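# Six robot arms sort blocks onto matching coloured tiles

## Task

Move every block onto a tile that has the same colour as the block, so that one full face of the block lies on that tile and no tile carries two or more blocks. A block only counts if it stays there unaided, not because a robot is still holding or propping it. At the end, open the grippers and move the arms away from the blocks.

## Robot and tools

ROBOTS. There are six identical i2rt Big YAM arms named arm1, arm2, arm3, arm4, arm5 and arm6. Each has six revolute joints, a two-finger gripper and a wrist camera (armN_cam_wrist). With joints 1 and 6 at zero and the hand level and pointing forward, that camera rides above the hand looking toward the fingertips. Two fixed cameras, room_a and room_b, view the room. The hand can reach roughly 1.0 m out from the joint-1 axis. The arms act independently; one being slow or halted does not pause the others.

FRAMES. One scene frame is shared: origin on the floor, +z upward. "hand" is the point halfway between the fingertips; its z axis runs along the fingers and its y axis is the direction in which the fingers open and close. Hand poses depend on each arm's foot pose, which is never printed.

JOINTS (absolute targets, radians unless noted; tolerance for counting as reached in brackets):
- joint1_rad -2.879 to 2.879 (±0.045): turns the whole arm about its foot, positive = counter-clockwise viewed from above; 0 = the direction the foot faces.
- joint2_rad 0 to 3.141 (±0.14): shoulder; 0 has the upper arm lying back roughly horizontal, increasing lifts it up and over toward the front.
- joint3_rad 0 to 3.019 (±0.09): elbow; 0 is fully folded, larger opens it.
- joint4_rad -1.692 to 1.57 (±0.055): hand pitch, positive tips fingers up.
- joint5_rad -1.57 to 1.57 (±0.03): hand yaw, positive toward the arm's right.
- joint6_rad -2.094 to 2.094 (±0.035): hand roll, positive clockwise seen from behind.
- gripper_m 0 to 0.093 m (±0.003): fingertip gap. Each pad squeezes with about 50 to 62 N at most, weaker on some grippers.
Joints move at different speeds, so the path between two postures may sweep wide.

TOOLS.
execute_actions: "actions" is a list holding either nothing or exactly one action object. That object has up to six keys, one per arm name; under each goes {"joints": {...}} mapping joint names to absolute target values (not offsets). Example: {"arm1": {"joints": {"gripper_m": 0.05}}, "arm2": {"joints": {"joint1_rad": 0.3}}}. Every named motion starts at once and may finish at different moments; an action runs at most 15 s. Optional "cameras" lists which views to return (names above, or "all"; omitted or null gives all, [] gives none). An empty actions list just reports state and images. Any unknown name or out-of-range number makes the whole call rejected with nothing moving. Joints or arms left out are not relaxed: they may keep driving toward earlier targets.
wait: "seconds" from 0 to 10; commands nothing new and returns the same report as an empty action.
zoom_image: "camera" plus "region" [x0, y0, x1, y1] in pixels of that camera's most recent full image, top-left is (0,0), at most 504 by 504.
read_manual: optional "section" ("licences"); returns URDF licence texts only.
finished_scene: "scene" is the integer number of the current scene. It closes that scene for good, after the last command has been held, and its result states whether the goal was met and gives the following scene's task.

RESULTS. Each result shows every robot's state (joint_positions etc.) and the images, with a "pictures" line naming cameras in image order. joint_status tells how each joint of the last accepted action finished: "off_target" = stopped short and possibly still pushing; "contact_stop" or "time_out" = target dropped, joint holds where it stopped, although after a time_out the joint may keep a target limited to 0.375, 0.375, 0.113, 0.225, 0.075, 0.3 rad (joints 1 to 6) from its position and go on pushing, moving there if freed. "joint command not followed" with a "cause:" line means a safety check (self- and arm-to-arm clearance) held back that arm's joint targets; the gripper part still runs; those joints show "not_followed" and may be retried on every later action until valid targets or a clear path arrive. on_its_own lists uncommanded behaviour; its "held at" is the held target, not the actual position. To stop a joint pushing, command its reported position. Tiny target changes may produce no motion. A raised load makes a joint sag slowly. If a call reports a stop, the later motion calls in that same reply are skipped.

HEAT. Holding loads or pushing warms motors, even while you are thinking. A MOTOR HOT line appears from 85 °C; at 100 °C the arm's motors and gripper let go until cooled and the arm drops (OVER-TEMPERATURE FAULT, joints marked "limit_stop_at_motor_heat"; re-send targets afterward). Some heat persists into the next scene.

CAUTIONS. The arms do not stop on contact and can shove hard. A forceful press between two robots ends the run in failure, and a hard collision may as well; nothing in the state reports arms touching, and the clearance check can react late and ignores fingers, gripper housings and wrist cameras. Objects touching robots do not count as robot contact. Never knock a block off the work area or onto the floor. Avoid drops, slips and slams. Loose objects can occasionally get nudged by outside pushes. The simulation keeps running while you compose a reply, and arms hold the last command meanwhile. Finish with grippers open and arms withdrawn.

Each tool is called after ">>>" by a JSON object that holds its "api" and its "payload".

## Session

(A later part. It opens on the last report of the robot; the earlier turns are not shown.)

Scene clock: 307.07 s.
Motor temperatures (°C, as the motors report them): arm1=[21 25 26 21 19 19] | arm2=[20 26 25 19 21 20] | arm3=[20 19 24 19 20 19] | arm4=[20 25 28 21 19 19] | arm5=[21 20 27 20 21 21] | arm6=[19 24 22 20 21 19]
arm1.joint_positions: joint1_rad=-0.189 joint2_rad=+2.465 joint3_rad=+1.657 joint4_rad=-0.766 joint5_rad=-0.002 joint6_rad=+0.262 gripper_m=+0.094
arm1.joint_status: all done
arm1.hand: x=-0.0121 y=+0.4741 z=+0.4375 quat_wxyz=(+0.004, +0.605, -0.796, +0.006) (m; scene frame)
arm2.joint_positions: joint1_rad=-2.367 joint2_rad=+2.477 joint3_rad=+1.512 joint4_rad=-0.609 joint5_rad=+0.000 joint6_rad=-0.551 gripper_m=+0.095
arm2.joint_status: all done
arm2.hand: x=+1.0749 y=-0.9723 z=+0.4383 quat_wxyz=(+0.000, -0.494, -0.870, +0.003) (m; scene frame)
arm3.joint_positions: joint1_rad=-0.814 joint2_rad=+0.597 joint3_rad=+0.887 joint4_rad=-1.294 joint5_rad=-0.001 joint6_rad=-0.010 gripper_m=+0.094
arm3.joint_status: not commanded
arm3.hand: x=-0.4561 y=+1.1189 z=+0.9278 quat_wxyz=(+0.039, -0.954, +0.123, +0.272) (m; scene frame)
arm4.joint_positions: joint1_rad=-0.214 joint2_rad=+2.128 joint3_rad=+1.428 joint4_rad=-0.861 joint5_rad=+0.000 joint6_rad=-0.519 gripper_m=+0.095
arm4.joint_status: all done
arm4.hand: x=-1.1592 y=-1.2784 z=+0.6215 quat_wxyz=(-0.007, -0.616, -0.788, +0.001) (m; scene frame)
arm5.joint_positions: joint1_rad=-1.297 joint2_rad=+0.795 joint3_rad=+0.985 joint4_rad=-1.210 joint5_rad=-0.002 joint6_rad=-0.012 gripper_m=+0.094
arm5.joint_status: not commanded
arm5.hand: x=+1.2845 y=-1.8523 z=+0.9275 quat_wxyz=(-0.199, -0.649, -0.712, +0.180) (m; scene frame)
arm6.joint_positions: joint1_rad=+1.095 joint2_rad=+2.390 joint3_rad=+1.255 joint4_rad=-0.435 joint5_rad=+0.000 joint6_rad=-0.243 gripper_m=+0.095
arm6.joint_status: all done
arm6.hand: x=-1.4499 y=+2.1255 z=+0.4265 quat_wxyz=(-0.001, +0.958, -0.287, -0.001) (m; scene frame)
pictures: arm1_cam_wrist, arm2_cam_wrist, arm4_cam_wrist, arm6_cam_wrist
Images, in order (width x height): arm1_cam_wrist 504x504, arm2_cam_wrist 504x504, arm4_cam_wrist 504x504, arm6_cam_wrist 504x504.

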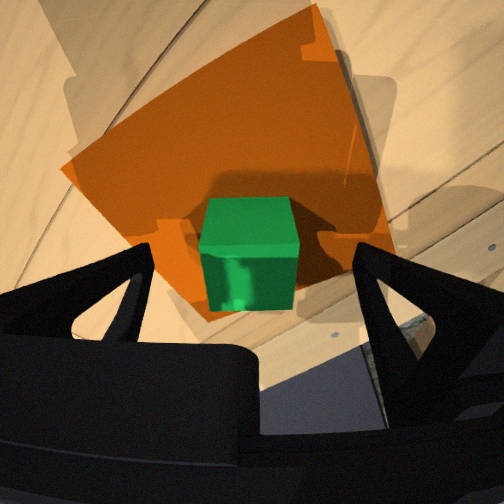

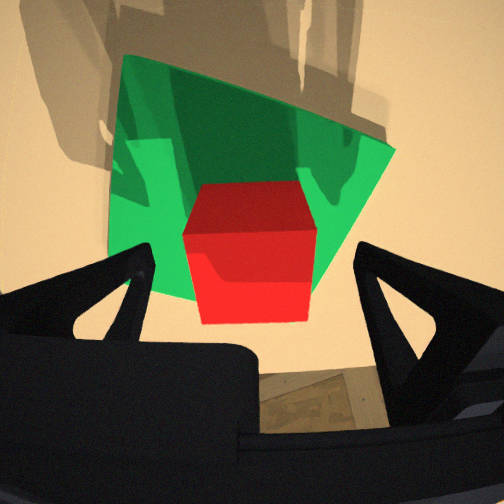

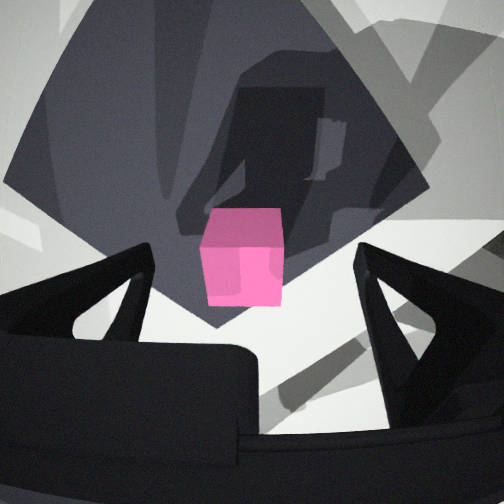

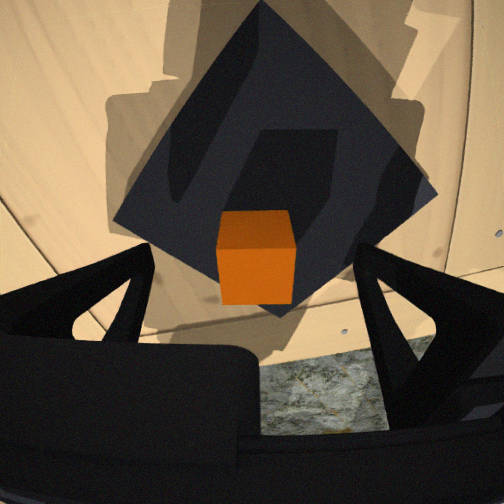

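>>> {"api": "execute_actions", "payload": {"actions": [{"arm1": {"joints": {"gripper_m": 0.022}}, "arm2": {"joints": {"gripper_m": 0.03}}, "arm4": {"joints": {"gripper_m": 0.018}}, "arm6": {"joints": {"gripper_m": 0.018}}}], "cameras": ["arm1_cam_wrist", "arm2_cam_wrist", "arm4_cam_wrist", "arm6_cam_wrist"]}}

Scene clock: 317.70 s.
Motor temperatures (°C, as the motors report them): arm1=[21 25 26 21 19 19] | arm2=[20 26 25 19 21 20] | arm3=[20 19 25 19 20 19] | arm4=[20 25 27 21 19 19] | arm5=[21 20 27 20 21 21] | arm6=[19 24 22 20 21 19]
arm1.joint_positions: joint1_rad=-0.189 joint2_rad=+2.465 joint3_rad=+1.657 joint4_rad=-0.766 joint5_rad=-0.002 joint6_rad=+0.262 gripper_m=+0.037
arm1.joint_status: gripper_m off_target (ended at +0.037, target +0.022)
arm1.hand: x=-0.0120 y=+0.4741 z=+0.4375 quat_wxyz=(+0.004, +0.604, -0.797, +0.006) (m; scene frame)
arm2.joint_positions: joint1_rad=-2.367 joint2_rad=+2.477 joint3_rad=+1.512 joint4_rad=-0.609 joint5_rad=+0.000 joint6_rad=-0.552 gripper_m=+0.048
arm2.joint_status: gripper_m off_target (ended at +0.048, target +0.030)
arm2.hand: x=+1.0749 y=-0.9723 z=+0.4383 quat_wxyz=(+0.000, -0.494, -0.870, +0.003) (m; scene frame)
arm3.joint_positions: joint1_rad=-0.814 joint2_rad=+0.597 joint3_rad=+0.887 joint4_rad=-1.294 joint5_rad=-0.001 joint6_rad=-0.010 gripper_m=+0.094
arm3.joint_status: not commanded
arm3.hand: x=-0.4561 y=+1.1189 z=+0.9278 quat_wxyz=(+0.039, -0.954, +0.123, +0.272) (m; scene frame)
arm4.joint_positions: joint1_rad=-0.214 joint2_rad=+2.128 joint3_rad=+1.428 joint4_rad=-0.861 joint5_rad=+0.000 joint6_rad=-0.520 gripper_m=+0.031
arm4.joint_status: gripper_m off_target (ended at +0.031, target +0.018)
arm4.hand: x=-1.1592 y=-1.2784 z=+0.6215 quat_wxyz=(-0.007, -0.616, -0.788, +0.001) (m; scene frame)
arm5.joint_positions: joint1_rad=-1.297 joint2_rad=+0.795 joint3_rad=+0.985 joint4_rad=-1.210 joint5_rad=-0.002 joint6_rad=-0.012 gripper_m=+0.094
arm5.joint_status: not commanded
arm5.hand: x=+1.2845 y=-1.8523 z=+0.9275 quat_wxyz=(-0.199, -0.649, -0.712, +0.180) (m; scene frame)
arm6.joint_positions: joint1_rad=+1.095 joint2_rad=+2.390 joint3_rad=+1.255 joint4_rad=-0.435 joint5_rad=+0.000 joint6_rad=-0.243 gripper_m=+0.031
arm6.joint_status: gripper_m off_target (ended at +0.031, target +0.018)
arm6.hand: x=-1.4499 y=+2.1255 z=+0.4265 quat_wxyz=(-0.001, +0.958, -0.286, -0.001) (m; scene frame)
pictures: arm1_cam_wrist, arm2_cam_wrist, arm4_cam_wrist, arm6_cam_wrist
Images, in order (width x height): arm1_cam_wrist 504x504, arm2_cam_wrist 504x504, arm4_cam_wrist 504x504, arm6_cam_wrist 504x504.

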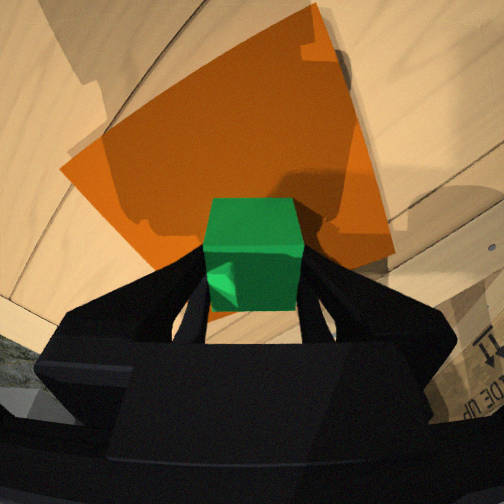

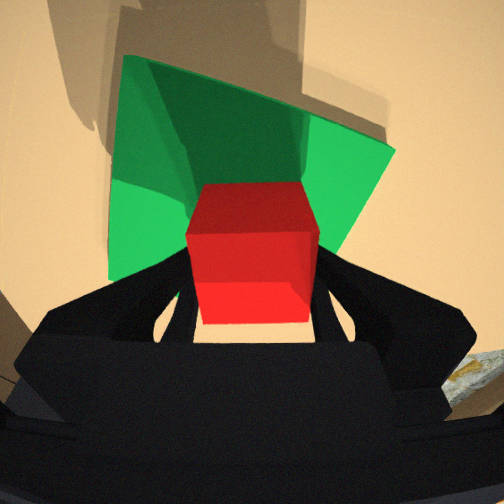

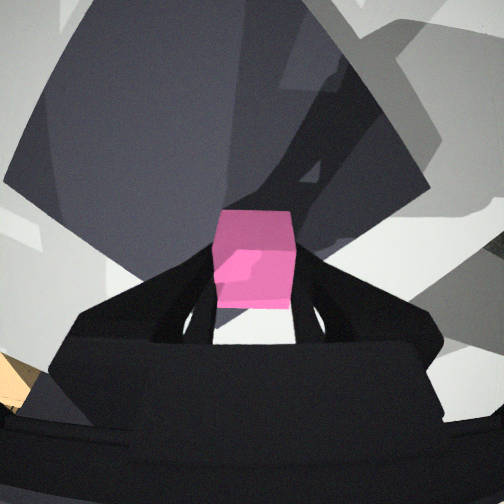

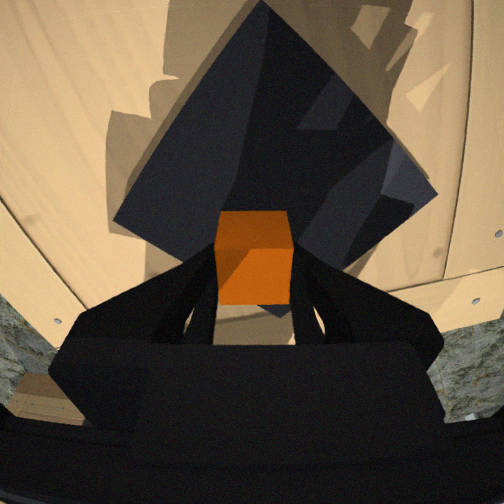

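>>> {"api": "execute_actions", "payload": {"actions": [{"arm1": {"joints": {"joint2_rad": 2.15}}, "arm2": {"joints": {"joint2_rad": 2.15}}, "arm4": {"joints": {"joint2_rad": 1.85}}, "arm6": {"joints": {"joint2_rad": 2.05}}}], "cameras": []}}

>>> {"api": "execute_actions", "payload": {"actions": [{"arm1": {"joints": {"joint1_rad": -1.97, "joint2_rad": 1.12, "joint3_rad": 0.80, "joint4_rad": -0.70, "joint6_rad": 0}}, "arm2": {"joints": {"joint1_rad": 0.5, "joint2_rad": 1.12, "joint3_rad": 0.80, "joint4_rad": -0.70, "joint6_rad": 0}}, "arm4": {"joints": {"joint1_rad": -1.2, "joint2_rad": 1.12, "joint3_rad": 0.80, "joint4_rad": -0.70, "joint6_rad": 0}}, "arm6": {"joints": {"joint1_rad": -2.26, "joint2_rad": 1.12, "joint3_rad": 0.80, "joint4_rad": -0.70, "joint6_rad": 0}}}], "cameras": ["arm1_cam_wrist", "arm2_cam_wrist", "arm4_cam_wrist", "arm6_cam_wrist", "room_a"]}}

Scene clock: 361.67 s.
Motor temperatures (°C, as the motors report them): arm1=[21 26 27 21 19 19] | arm2=[20 27 25 19 21 20] | arm3=[20 19 25 19 20 19] | arm4=[20 25 27 21 19 19] | arm5=[21 20 27 20 21 21] | arm6=[19 24 22 20 21 19]
arm1.joint_positions: joint1_rad=-0.189 joint2_rad=+2.155 joint3_rad=+1.671 joint4_rad=-0.764 joint5_rad=-0.002 joint6_rad=+0.262 gripper_m=+0.037
arm1.joint_status: all done
arm1.hand: x=-0.0117 y=+0.5574 z=+0.6421 quat_wxyz=(-0.096, +0.597, -0.787, -0.122) (m; scene frame)
arm2.joint_positions: joint1_rad=-2.367 joint2_rad=+2.141 joint3_rad=+1.521 joint4_rad=-0.609 joint5_rad=+0.000 joint6_rad=-0.552 gripper_m=+0.048
arm2.joint_status: all done
arm2.hand: x=+1.0744 y=-1.0691 z=+0.6478 quat_wxyz=(-0.083, -0.486, -0.856, +0.154) (m; scene frame)
arm3.joint_positions: joint1_rad=-0.814 joint2_rad=+0.597 joint3_rad=+0.887 joint4_rad=-1.294 joint5_rad=-0.001 joint6_rad=-0.010 gripper_m=+0.094
arm3.joint_status: not commanded
arm3.hand: x=-0.4561 y=+1.1189 z=+0.9278 quat_wxyz=(+0.039, -0.954, +0.123, +0.272) (m; scene frame)
arm4.joint_positions: joint1_rad=-0.214 joint2_rad=+1.840 joint3_rad=+1.420 joint4_rad=-0.859 joint5_rad=+0.000 joint6_rad=-0.520 gripper_m=+0.031
arm4.joint_status: all done
arm4.hand: x=-1.1703 y=-1.3102 z=+0.7834 quat_wxyz=(-0.060, -0.610, -0.779, +0.131) (m; scene frame)
arm5.joint_positions: joint1_rad=-1.297 joint2_rad=+0.795 joint3_rad=+0.985 joint4_rad=-1.210 joint5_rad=-0.002 joint6_rad=-0.012 gripper_m=+0.094
arm5.joint_status: not commanded
arm5.hand: x=+1.2845 y=-1.8523 z=+0.9275 quat_wxyz=(-0.199, -0.649, -0.712, +0.180) (m; scene frame)
arm6.joint_positions: joint1_rad=+1.095 joint2_rad=+2.035 joint3_rad=+1.263 joint4_rad=-0.430 joint5_rad=+0.000 joint6_rad=-0.243 gripper_m=+0.031
arm6.joint_status: all done
arm6.hand: x=-1.5233 y=+2.2045 z=+0.6223 quat_wxyz=(-0.095, +0.942, -0.281, -0.159) (m; scene frame)
pictures: none
No camera images: the call's "cameras" was empty. Leave "cameras" out to get every camera's image.

Scene clock: 364.33 s.
Motor temperatures (°C, as the motors report them): arm1=[21 25 27 21 19 19] | arm2=[20 27 25 19 21 20] | arm3=[20 19 25 19 20 19] | arm4=[20 25 27 21 19 19] | arm5=[21 20 27 20 21 21] | arm6=[19 24 22 20 21 19]
arm1.joint_positions: joint1_rad=-1.969 joint2_rad=+1.130 joint3_rad=+0.802 joint4_rad=-0.699 joint5_rad=+0.002 joint6_rad=+0.008 gripper_m=+0.037
arm1.joint_status: all done
arm1.hand: x=+0.3809 y=-0.2345 z=+0.8226 quat_wxyz=(-0.269, -0.109, -0.956, +0.035) (m; scene frame)
arm2.joint_positions: joint1_rad=+0.496 joint2_rad=+1.148 joint3_rad=+0.797 joint4_rad=-0.690 joint5_rad=-0.001 joint6_rad=-0.009 gripper_m=+0.048
arm2.joint_status: all done
arm2.hand: x=+1.2033 y=+0.0034 z=+0.8386 quat_wxyz=(-0.206, +0.580, -0.773, -0.153) (m; scene frame)
arm3.joint_positions: joint1_rad=-0.814 joint2_rad=+0.597 joint3_rad=+0.887 joint4_rad=-1.294 joint5_rad=-0.001 joint6_rad=-0.010 gripper_m=+0.094
arm3.joint_status: not commanded
arm3.hand: x=-0.4561 y=+1.1189 z=+0.9278 quat_wxyz=(+0.039, -0.954, +0.123, +0.272) (m; scene frame)
arm4.joint_positions: joint1_rad=-1.193 joint2_rad=+1.116 joint3_rad=+0.817 joint4_rad=-0.712 joint5_rad=+0.001 joint6_rad=-0.011 gripper_m=+0.031
arm4.joint_status: all done
arm4.hand: x=-1.3970 y=-0.8530 z=+0.8738 quat_wxyz=(-0.043, -0.950, -0.156, +0.267) (m; scene frame)
arm5.joint_positions: joint1_rad=-1.297 joint2_rad=+0.795 joint3_rad=+0.985 joint4_rad=-1.210 joint5_rad=-0.002 joint6_rad=-0.012 gripper_m=+0.094
arm5.joint_status: not commanded
arm5.hand: x=+1.2845 y=-1.8523 z=+0.9275 quat_wxyz=(-0.199, -0.649, -0.712, +0.180) (m; scene frame)
arm6.joint_positions: joint1_rad=-2.260 joint2_rad=+1.125 joint3_rad=+0.798 joint4_rad=-0.681 joint5_rad=+0.001 joint6_rad=-0.006 gripper_m=+0.031
arm6.joint_status: all done
arm6.hand: x=-0.8964 y=+1.3970 z=+0.8469 quat_wxyz=(-0.239, -0.474, -0.836, +0.138) (m; scene frame)
pictures: arm1_cam_wrist, arm2_cam_wrist, arm4_cam_wrist, arm6_cam_wrist, room_a
Images, in order (width x height): arm1_cam_wrist 504x504, arm2_cam_wrist 504x504, arm4_cam_wrist 504x504, arm6_cam_wrist 504x504, room_a 504x504.

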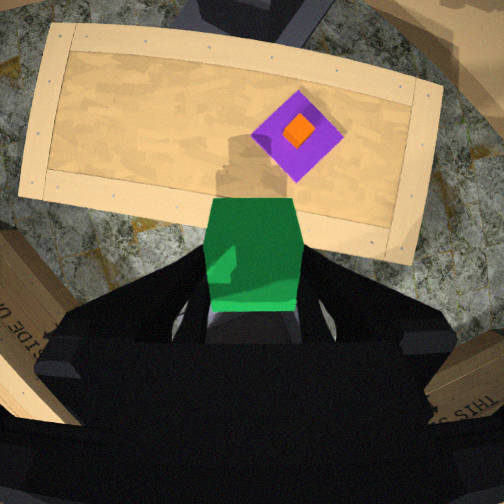

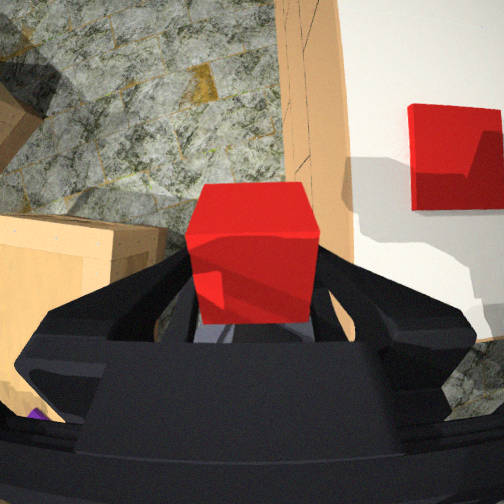

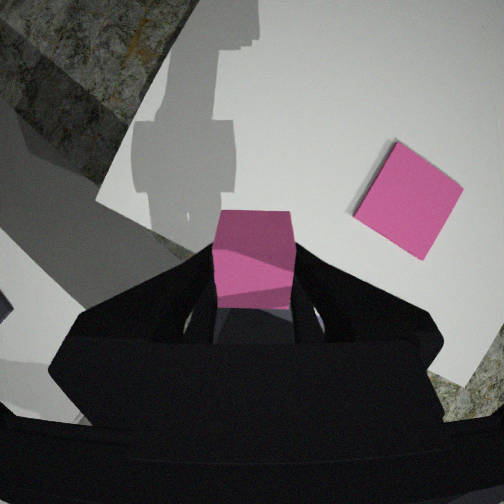

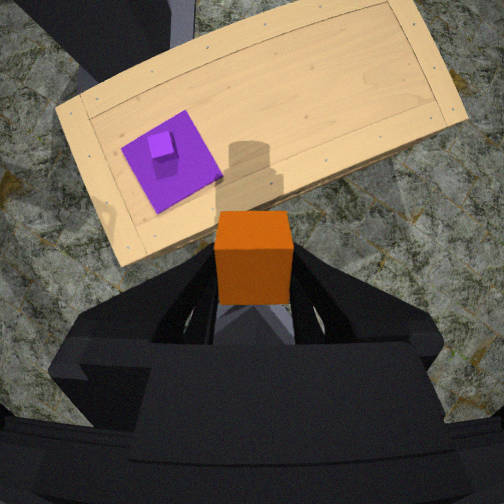

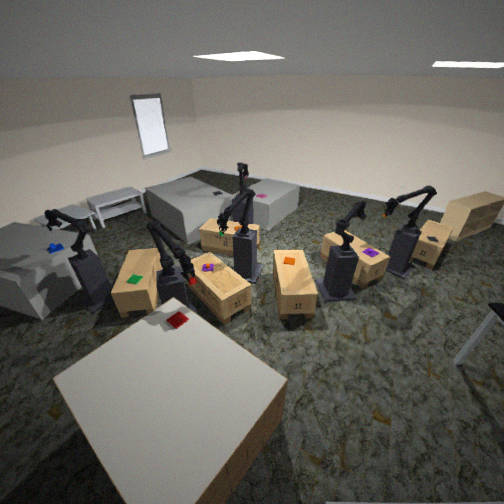

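>>> {"api": "execute_actions", "payload": {"actions": [{"arm1": {"joints": {"joint1_rad": -1.73, "joint2_rad": 2.343, "joint3_rad": 1.688, "joint4_rad": -0.885}}, "arm2": {"joints": {"joint1_rad": 0.0, "joint2_rad": 1.832, "joint3_rad": 1.54, "joint4_rad": -1.235}}, "arm4": {"joints": {"joint1_rad": -1.69, "joint2_rad": 1.838, "joint3_rad": 1.31, "joint4_rad": -1.015}}, "arm6": {"joints": {"joint2_rad": 2.352, "joint3_rad": 1.64, "joint4_rad": -0.838}}}], "cameras": ["arm1_cam_wrist", "arm2_cam_wrist", "arm3_cam_wrist", "arm4_cam_wrist", "arm6_cam_wrist"]}}

Scene clock: 398.03 s.
Motor temperatures (°C, as the motors report them): arm1=[21 23 28 21 19 19] | arm2=[20 25 27 19 21 20] | arm3=[20 19 26 19 20 19] | arm4=[20 23 28 21 19 19] | arm5=[21 20 28 21 21 21] | arm6=[19 23 24 20 21 19]
arm1.joint_positions: joint1_rad=-1.723 joint2_rad=+2.350 joint3_rad=+1.651 joint4_rad=-0.880 joint5_rad=+0.002 joint6_rad=+0.007 gripper_m=+0.037
arm1.joint_status: all done
arm1.hand: x=+0.6079 y=-0.1315 z=+0.5142 quat_wxyz=(+0.003, +0.010, -1.000, +0.007) (m; scene frame)
arm2.joint_positions: joint1_rad=-0.011 joint2_rad=+1.834 joint3_rad=+1.475 joint4_rad=-1.222 joint5_rad=+0.000 joint6_rad=-0.008 gripper_m=+0.048
arm2.joint_status: all done
arm2.hand: x=+1.4722 y=-0.0136 z=+0.7756 quat_wxyz=(+0.008, +0.380, -0.925, +0.005) (m; scene frame)
arm3.joint_positions: joint1_rad=-0.814 joint2_rad=+0.597 joint3_rad=+0.887 joint4_rad=-1.294 joint5_rad=-0.001 joint6_rad=-0.010 gripper_m=+0.094
arm3.joint_status: not commanded
arm3.hand: x=-0.4561 y=+1.1189 z=+0.9278 quat_wxyz=(+0.039, -0.954, +0.123, +0.272) (m; scene frame)
arm4.joint_positions: joint1_rad=-1.698 joint2_rad=+1.843 joint3_rad=+1.266 joint4_rad=-1.002 joint5_rad=+0.001 joint6_rad=-0.010 gripper_m=+0.031
arm4.joint_status: all done
arm4.hand: x=-1.5014 y=-0.6302 z=+0.7156 quat_wxyz=(+0.000, -0.996, +0.089, -0.010) (m; scene frame)
arm5.joint_positions: joint1_rad=-1.297 joint2_rad=+0.795 joint3_rad=+0.985 joint4_rad=-1.210 joint5_rad=-0.002 joint6_rad=-0.012 gripper_m=+0.094
arm5.joint_status: not commanded
arm5.hand: x=+1.2845 y=-1.8523 z=+0.9275 quat_wxyz=(-0.199, -0.649, -0.712, +0.180) (m; scene frame)
arm6.joint_positions: joint1_rad=-2.260 joint2_rad=+2.372 joint3_rad=+1.609 joint4_rad=-0.826 joint5_rad=+0.001 joint6_rad=-0.006 gripper_m=+0.031
arm6.joint_status: all done
arm6.hand: x=-0.7950 y=+1.2256 z=+0.5112 quat_wxyz=(+0.009, -0.493, -0.870, -0.005) (m; scene frame)
pictures: arm1_cam_wrist, arm2_cam_wrist, arm3_cam_wrist, arm4_cam_wrist, arm6_cam_wrist
Images, in order (width x height): arm1_cam_wrist 504x504, arm2_cam_wrist 504x504, arm3_cam_wrist 504x504, arm4_cam_wrist 504x504, arm6_cam_wrist 504x504.

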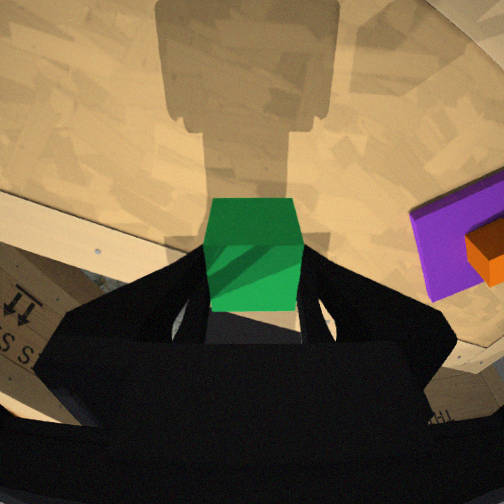

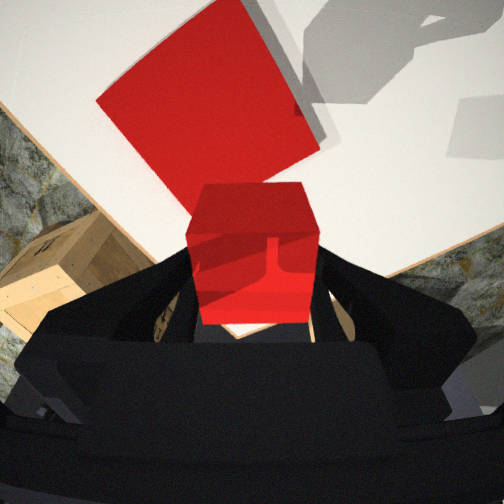

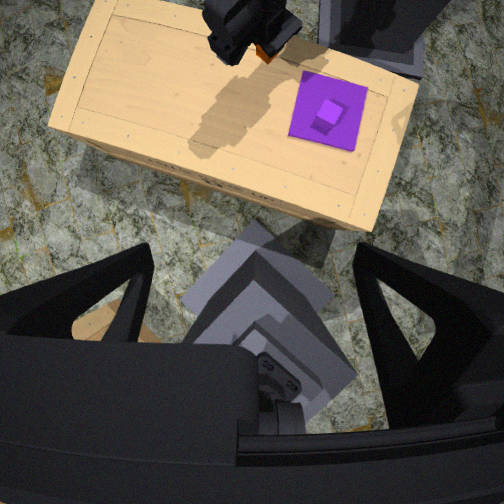

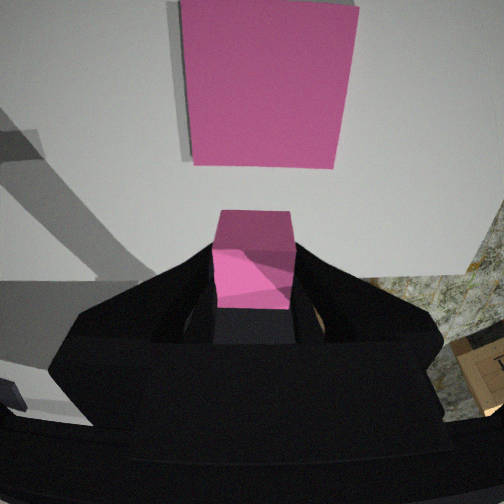

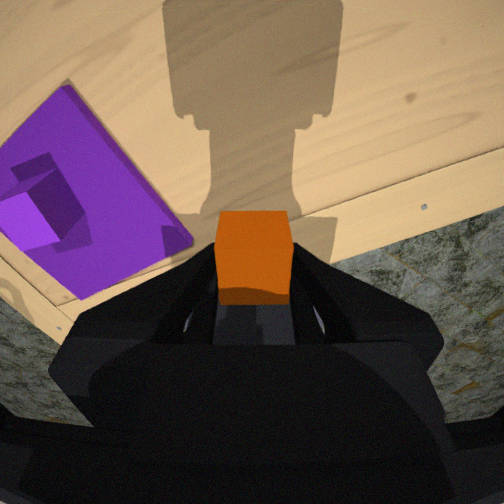

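>>> {"api": "execute_actions", "payload": {"actions": [{"arm1": {"joints": {"joint2_rad": 2.475, "joint4_rad": -0.748}}, "arm2": {"joints": {"joint1_rad": 0.058, "joint2_rad": 1.94, "joint4_rad": -1.105}}, "arm4": {"joints": {"joint1_rad": -1.725, "joint2_rad": 2.093, "joint3_rad": 1.385, "joint4_rad": -0.82}}, "arm6": {"joints": {"joint2_rad": 2.478, "joint4_rad": -0.695}}}], "cameras": ["arm1_cam_wrist", "arm2_cam_wrist", "arm3_cam_wrist", "arm4_cam_wrist", "arm6_cam_wrist"]}}

Scene clock: 472.80 s.
Motor temperatures (°C, as the motors report them): arm1=[21 27 29 21 19 19] | arm2=[20 27 33 19 21 20] | arm3=[20 19 26 19 20 19] | arm4=[20 25 31 21 19 19] | arm5=[21 20 28 21 21 21] | arm6=[19 26 25 20 21 19]
arm1.joint_positions: joint1_rad=-1.723 joint2_rad=+2.488 joint3_rad=+1.664 joint4_rad=-0.758 joint5_rad=+0.002 joint6_rad=+0.007 gripper_m=+0.037
arm1.joint_status: all done
arm1.hand: x=+0.6019 y=-0.1326 z=+0.4340 quat_wxyz=(+0.004, +0.010, -1.000, +0.007) (m; scene frame)
arm2.joint_positions: joint1_rad=+0.061 joint2_rad=+1.950 joint3_rad=+1.489 joint4_rad=-1.119 joint5_rad=+0.000 joint6_rad=-0.008 gripper_m=+0.048
arm2.joint_status: all done
arm2.hand: x=+1.4598 y=+0.0305 z=+0.7185 quat_wxyz=(+0.008, +0.413, -0.911, +0.005) (m; scene frame)
arm3.joint_positions: joint1_rad=-0.814 joint2_rad=+0.597 joint3_rad=+0.887 joint4_rad=-1.294 joint5_rad=-0.001 joint6_rad=-0.010 gripper_m=+0.094
arm3.joint_status: not commanded
arm3.hand: x=-0.4561 y=+1.1189 z=+0.9278 quat_wxyz=(+0.039, -0.954, +0.123, +0.272) (m; scene frame)
arm4.joint_positions: joint1_rad=-1.714 joint2_rad=+2.095 joint3_rad=+1.368 joint4_rad=-0.835 joint5_rad=+0.001 joint6_rad=-0.010 gripper_m=+0.031
arm4.joint_status: all done
arm4.hand: x=-1.5480 y=-0.6118 z=+0.6169 quat_wxyz=(+0.001, -0.995, +0.097, -0.002) (m; scene frame)
arm5.joint_positions: joint1_rad=-1.297 joint2_rad=+0.795 joint3_rad=+0.985 joint4_rad=-1.210 joint5_rad=-0.002 joint6_rad=-0.012 gripper_m=+0.094
arm5.joint_status: not commanded
arm5.hand: x=+1.2845 y=-1.8523 z=+0.9275 quat_wxyz=(-0.199, -0.649, -0.712, +0.180) (m; scene frame)
arm6.joint_positions: joint1_rad=-2.260 joint2_rad=+2.478 joint3_rad=+1.620 joint4_rad=-0.711 joint5_rad=+0.001 joint6_rad=-0.006 gripper_m=+0.031
arm6.joint_status: all done
arm6.hand: x=-0.7953 y=+1.2262 z=+0.4514 quat_wxyz=(+0.001, -0.493, -0.870, +0.000) (m; scene frame)
pictures: arm1_cam_wrist, arm2_cam_wrist, arm3_cam_wrist, arm4_cam_wrist, arm6_cam_wrist
Images, in order (width x height): arm1_cam_wrist 504x504, arm2_cam_wrist 504x504, arm3_cam_wrist 504x504, arm4_cam_wrist 504x504, arm6_cam_wrist 504x504.

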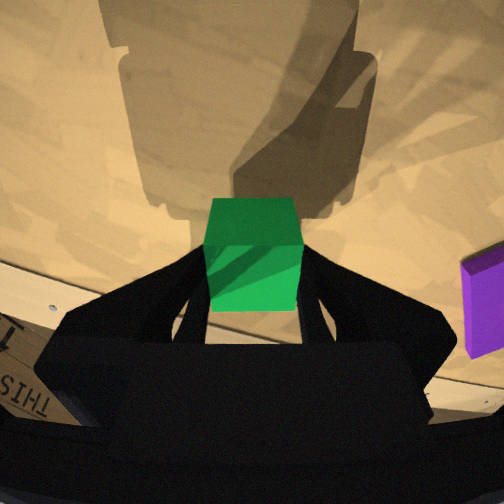

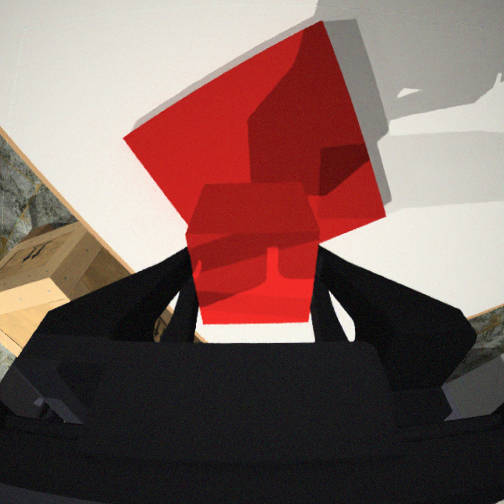

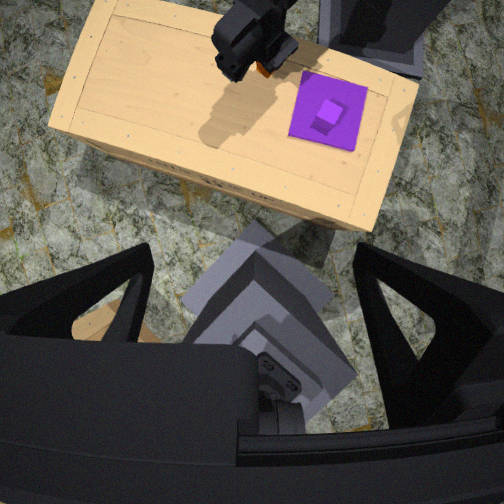

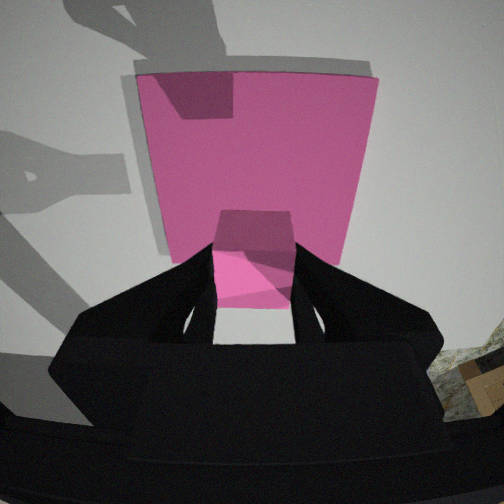

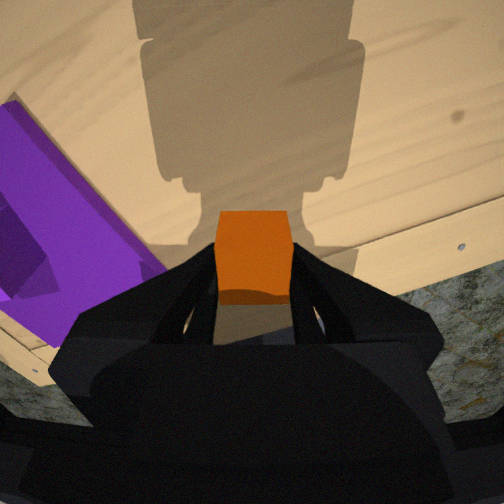

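>>> {"api": "execute_actions", "payload": {"actions": [{"arm1": {"joints": {"joint2_rad": 2.525, "joint4_rad": -0.715}}, "arm2": {"joints": {"joint1_rad": 0.04, "joint2_rad": 2.0, "joint4_rad": -1.052}}, "arm4": {"joints": {"joint2_rad": 2.2, "joint3_rad": 1.325, "joint4_rad": -0.69}}, "arm6": {"joints": {"joint2_rad": 2.55, "joint4_rad": -0.635}}}], "cameras": ["arm1_cam_wrist", "arm2_cam_wrist", "arm4_cam_wrist", "arm6_cam_wrist"]}}

Scene clock: 504.67 s.
Motor temperatures (°C, as the motors report them): arm1=[21 28 28 21 19 19] | arm2=[20 27 32 19 21 20] | arm3=[20 19 27 19 20 19] | arm4=[20 26 29 21 19 19] | arm5=[21 20 29 21 21 21] | arm6=[19 26 24 20 21 19]
arm1.joint_positions: joint1_rad=-1.723 joint2_rad=+2.503 joint3_rad=+1.665 joint4_rad=-0.724 joint5_rad=+0.002 joint6_rad=+0.007 gripper_m=+0.037
arm1.joint_status: all done
arm1.hand: x=+0.6052 y=-0.1326 z=+0.4256 quat_wxyz=(-0.006, +0.010, -1.000, +0.006) (m; scene frame)
arm2.joint_positions: joint1_rad=+0.052 joint2_rad=+1.995 joint3_rad=+1.489 joint4_rad=-1.067 joint5_rad=+0.000 joint6_rad=-0.008 gripper_m=+0.048
arm2.joint_status: all done
arm2.hand: x=+1.4692 y=+0.0327 z=+0.6935 quat_wxyz=(+0.005, +0.409, -0.913, +0.004) (m; scene frame)
arm3.joint_positions: joint1_rad=-0.814 joint2_rad=+0.597 joint3_rad=+0.887 joint4_rad=-1.294 joint5_rad=-0.001 joint6_rad=-0.010 gripper_m=+0.094
arm3.joint_status: not commanded
arm3.hand: x=-0.4561 y=+1.1189 z=+0.9278 quat_wxyz=(+0.039, -0.954, +0.123, +0.272) (m; scene frame)
arm4.joint_positions: joint1_rad=-1.714 joint2_rad=+2.199 joint3_rad=+1.328 joint4_rad=-0.705 joint5_rad=+0.001 joint6_rad=-0.010 gripper_m=+0.031
arm4.joint_status: all done
arm4.hand: x=-1.5339 y=-0.6146 z=+0.5513 quat_wxyz=(+0.000, -0.995, +0.097, -0.009) (m; scene frame)
arm5.joint_positions: joint1_rad=-1.297 joint2_rad=+0.795 joint3_rad=+0.985 joint4_rad=-1.210 joint5_rad=-0.002 joint6_rad=-0.012 gripper_m=+0.094
arm5.joint_status: not commanded
arm5.hand: x=+1.2845 y=-1.8523 z=+0.9275 quat_wxyz=(-0.199, -0.649, -0.712, +0.180) (m; scene frame)
arm6.joint_positions: joint1_rad=-2.260 joint2_rad=+2.538 joint3_rad=+1.623 joint4_rad=-0.649 joint5_rad=+0.001 joint6_rad=-0.006 gripper_m=+0.031
arm6.joint_status: all done
arm6.hand: x=-0.7981 y=+1.2310 z=+0.4168 quat_wxyz=(-0.002, -0.493, -0.870, +0.001) (m; scene frame)
pictures: arm1_cam_wrist, arm2_cam_wrist, arm4_cam_wrist, arm6_cam_wrist
Images, in order (width x height): arm1_cam_wrist 504x504, arm2_cam_wrist 504x504, arm4_cam_wrist 504x504, arm6_cam_wrist 504x504.

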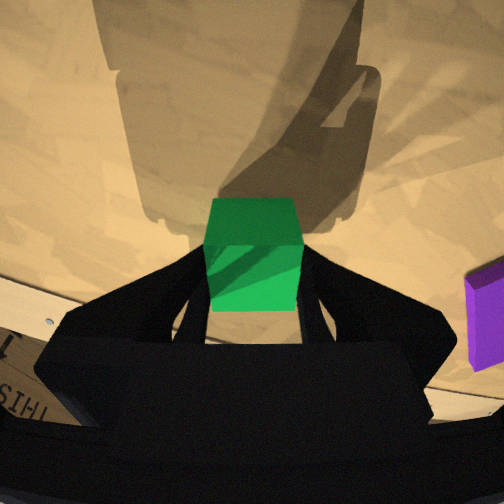

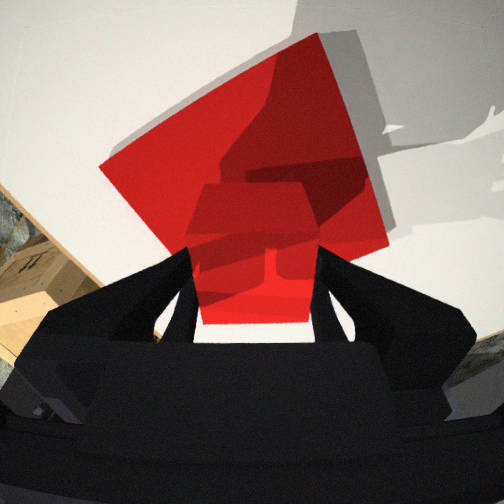

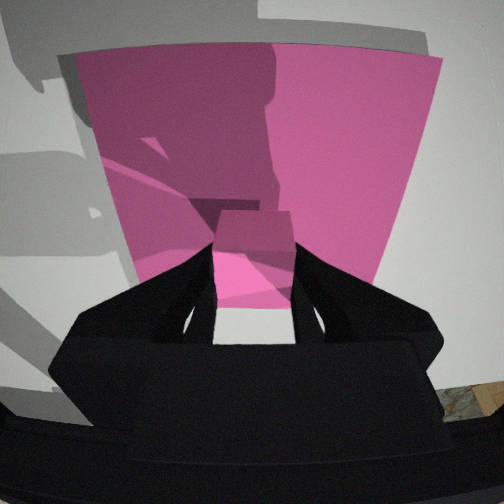

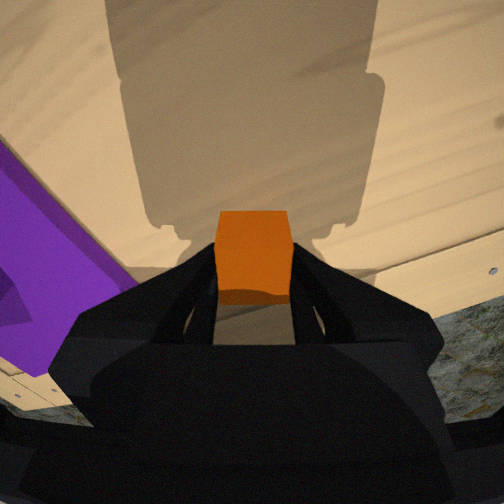

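>>> {"api": "execute_actions", "payload": {"actions": [{"arm1": {"joints": {"joint2_rad": 2.508, "gripper_m": 0.093}}, "arm2": {"joints": {"joint2_rad": 2.035, "joint4_rad": -1.03}}, "arm4": {"joints": {"joint2_rad": 2.236, "joint4_rad": -0.665}}, "arm6": {"joints": {"joint2_rad": 2.565}}}], "cameras": ["arm1_cam_wrist", "arm2_cam_wrist", "arm4_cam_wrist", "arm6_cam_wrist"]}}

Scene clock: 516.07 s.
Motor temperatures (°C, as the motors report them): arm1=[21 28 28 21 19 19] | arm2=[20 27 32 19 21 20] | arm3=[20 19 27 19 20 19] | arm4=[20 26 28 21 19 19] | arm5=[21 20 29 21 21 21] | arm6=[19 26 24 20 21 19]
arm1.joint_positions: joint1_rad=-1.723 joint2_rad=+2.503 joint3_rad=+1.665 joint4_rad=-0.724 joint5_rad=+0.002 joint6_rad=+0.007 gripper_m=+0.093
arm1.joint_status: all done
arm1.hand: x=+0.6053 y=-0.1326 z=+0.4256 quat_wxyz=(-0.006, +0.010, -1.000, +0.006) (m; scene frame)
arm2.joint_positions: joint1_rad=+0.051 joint2_rad=+2.018 joint3_rad=+1.492 joint4_rad=-1.042 joint5_rad=+0.000 joint6_rad=-0.007 gripper_m=+0.048
arm2.joint_status: all done
arm2.hand: x=+1.4725 y=+0.0358 z=+0.6818 quat_wxyz=(+0.002, +0.409, -0.913, +0.003) (m; scene frame)
arm3.joint_positions: joint1_rad=-0.814 joint2_rad=+0.597 joint3_rad=+0.887 joint4_rad=-1.294 joint5_rad=-0.001 joint6_rad=-0.010 gripper_m=+0.094
arm3.joint_status: not commanded
arm3.hand: x=-0.4561 y=+1.1189 z=+0.9278 quat_wxyz=(+0.039, -0.954, +0.123, +0.272) (m; scene frame)
arm4.joint_positions: joint1_rad=-1.714 joint2_rad=+2.211 joint3_rad=+1.328 joint4_rad=-0.680 joint5_rad=+0.001 joint6_rad=-0.010 gripper_m=+0.031
arm4.joint_status: all done
arm4.hand: x=-1.5365 y=-0.6141 z=+0.5449 quat_wxyz=(+0.001, -0.995, +0.097, -0.003) (m; scene frame)
arm5.joint_positions: joint1_rad=-1.297 joint2_rad=+0.795 joint3_rad=+0.985 joint4_rad=-1.210 joint5_rad=-0.002 joint6_rad=-0.012 gripper_m=+0.094
arm5.joint_status: not commanded
arm5.hand: x=+1.2845 y=-1.8523 z=+0.9275 quat_wxyz=(-0.199, -0.649, -0.712, +0.180) (m; scene frame)
arm6.joint_positions: joint1_rad=-2.260 joint2_rad=+2.539 joint3_rad=+1.623 joint4_rad=-0.649 joint5_rad=+0.001 joint6_rad=-0.006 gripper_m=+0.031
arm6.joint_status: all done
arm6.hand: x=-0.7982 y=+1.2313 z=+0.4164 quat_wxyz=(-0.001, -0.493, -0.870, +0.001) (m; scene frame)
pictures: arm1_cam_wrist, arm2_cam_wrist, arm4_cam_wrist, arm6_cam_wrist
Images, in order (width x height): arm1_cam_wrist 504x504, arm2_cam_wrist 504x504, arm4_cam_wrist 504x504, arm6_cam_wrist 504x504.

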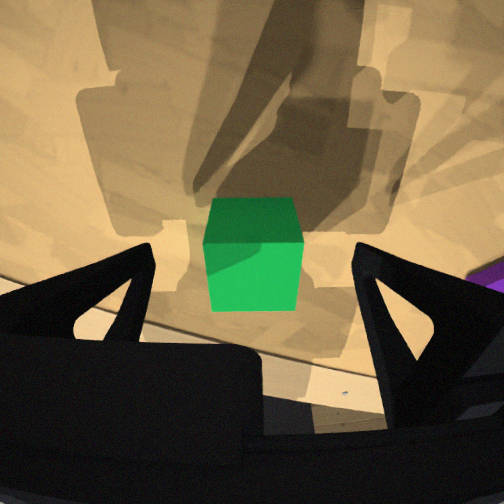

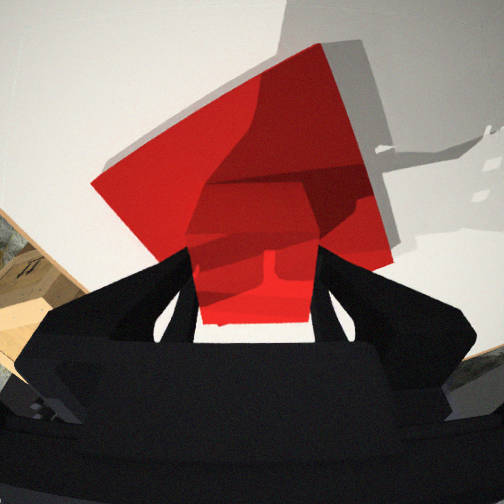

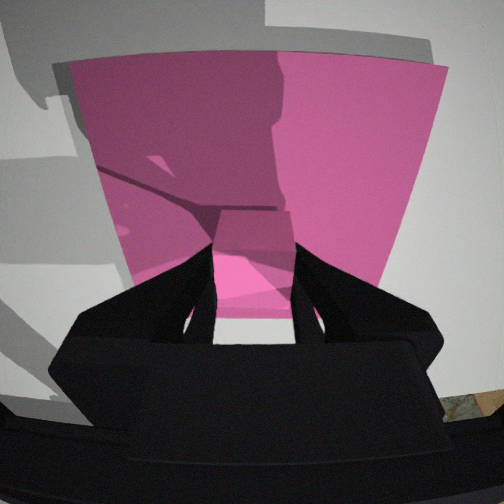

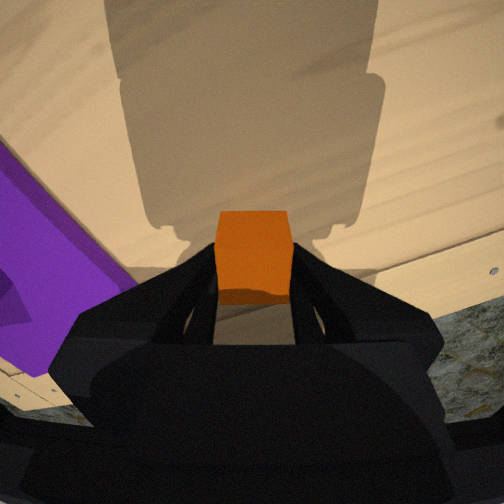

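>>> {"api": "execute_actions", "payload": {"actions": []}}

Scene clock: 536.10 s.
Motor temperatures (°C, as the motors report them): arm1=[21 28 28 21 19 19] | arm2=[20 27 32 19 21 20] | arm3=[20 19 27 19 20 19] | arm4=[20 26 28 21 19 19] | arm5=[21 20 29 21 21 21] | arm6=[19 26 23 20 21 19]
arm1.joint_positions: joint1_rad=-1.723 joint2_rad=+2.503 joint3_rad=+1.665 joint4_rad=-0.724 joint5_rad=+0.002 joint6_rad=+0.007 gripper_m=+0.093
arm1.joint_status: all done
arm1.hand: x=+0.6053 y=-0.1326 z=+0.4256 quat_wxyz=(-0.006, +0.010, -1.000, +0.006) (m; scene frame)
arm2.joint_positions: joint1_rad=+0.051 joint2_rad=+2.018 joint3_rad=+1.492 joint4_rad=-1.042 joint5_rad=+0.000 joint6_rad=-0.007 gripper_m=+0.048
arm2.joint_status: all done
arm2.hand: x=+1.4725 y=+0.0358 z=+0.6818 quat_wxyz=(+0.002, +0.409, -0.913, +0.003) (m; scene frame)
arm3.joint_positions: joint1_rad=-0.814 joint2_rad=+0.597 joint3_rad=+0.887 joint4_rad=-1.294 joint5_rad=-0.001 joint6_rad=-0.010 gripper_m=+0.094
arm3.joint_status: not commanded
arm3.hand: x=-0.4561 y=+1.1189 z=+0.9278 quat_wxyz=(+0.039, -0.954, +0.123, +0.272) (m; scene frame)
arm4.joint_positions: joint1_rad=-1.714 joint2_rad=+2.211 joint3_rad=+1.328 joint4_rad=-0.680 joint5_rad=+0.001 joint6_rad=-0.010 gripper_m=+0.031
arm4.joint_status: all done
arm4.hand: x=-1.5365 y=-0.6141 z=+0.5449 quat_wxyz=(+0.001, -0.995, +0.097, -0.003) (m; scene frame)
arm5.joint_positions: joint1_rad=-1.297 joint2_rad=+0.795 joint3_rad=+0.985 joint4_rad=-1.210 joint5_rad=-0.002 joint6_rad=-0.012 gripper_m=+0.094
arm5.joint_status: not commanded
arm5.hand: x=+1.2845 y=-1.8523 z=+0.9275 quat_wxyz=(-0.199, -0.649, -0.712, +0.180) (m; scene frame)
arm6.joint_positions: joint1_rad=-2.260 joint2_rad=+2.539 joint3_rad=+1.623 joint4_rad=-0.649 joint5_rad=+0.001 joint6_rad=-0.006 gripper_m=+0.031
arm6.joint_status: all done
arm6.hand: x=-0.7982 y=+1.2313 z=+0.4164 quat_wxyz=(-0.001, -0.493, -0.870, +0.001) (m; scene frame)
pictures: arm1_cam_wrist, arm2_cam_wrist, arm3_cam_wrist, arm4_cam_wrist, arm5_cam_wrist, arm6_cam_wrist, room_a, room_b
Images, in order (width x height): arm1_cam_wrist 504x504, arm2_cam_wrist 504x504, arm3_cam_wrist 504x504, arm4_cam_wrist 504x504, arm5_cam_wrist 504x504, arm6_cam_wrist 504x504, room_a 504x504, room_b 504x504.

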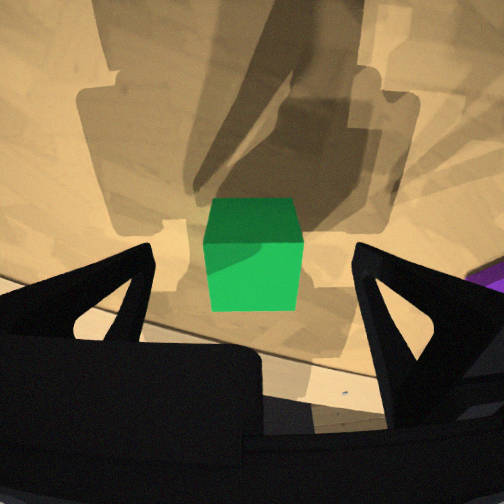

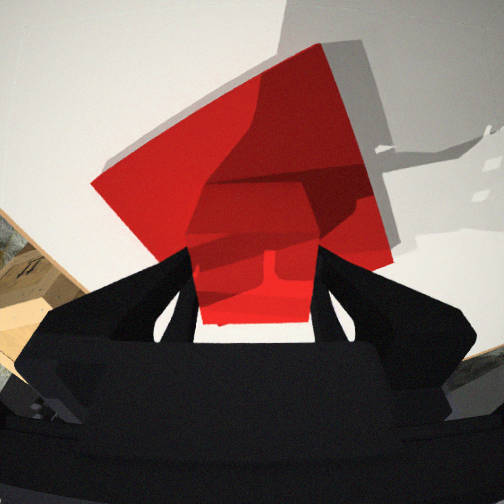

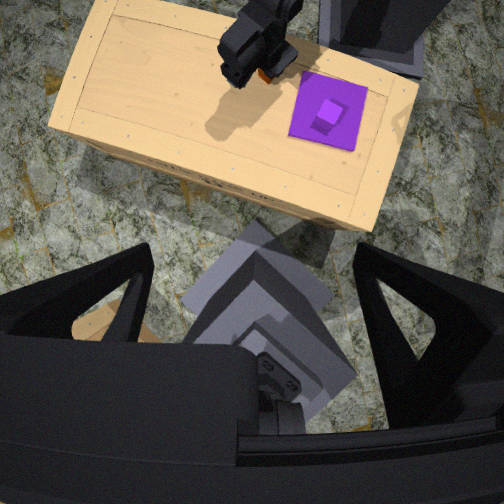

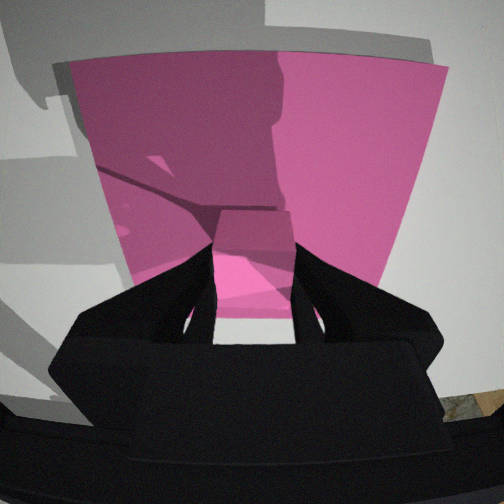

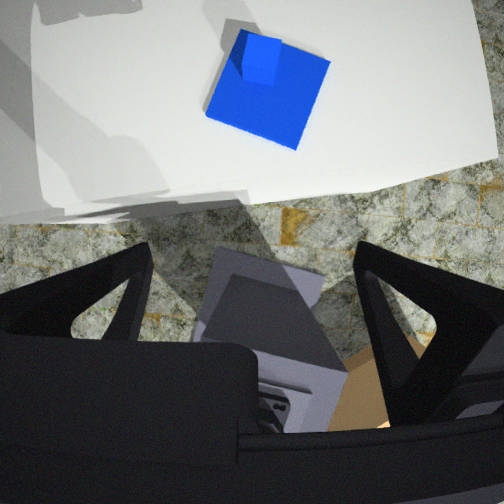

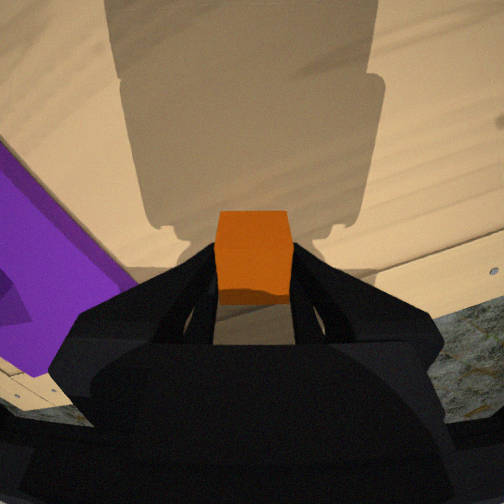

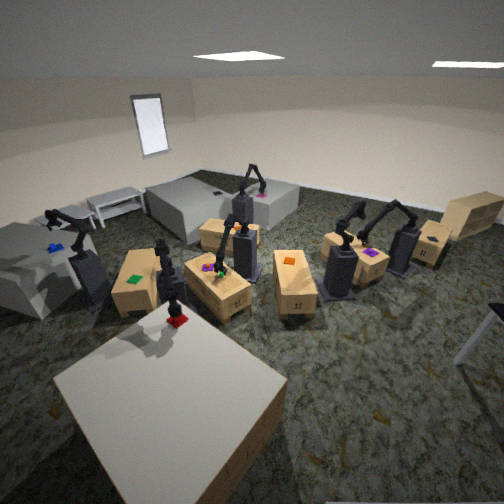

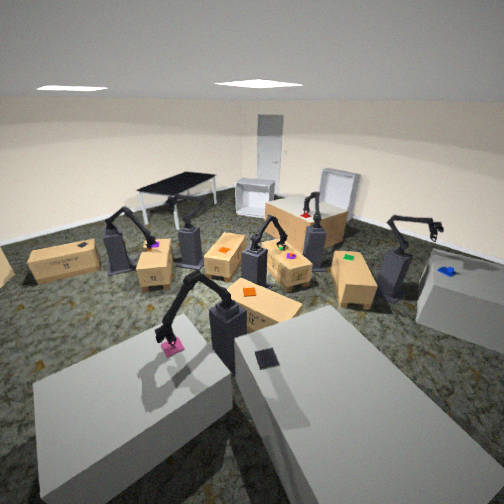

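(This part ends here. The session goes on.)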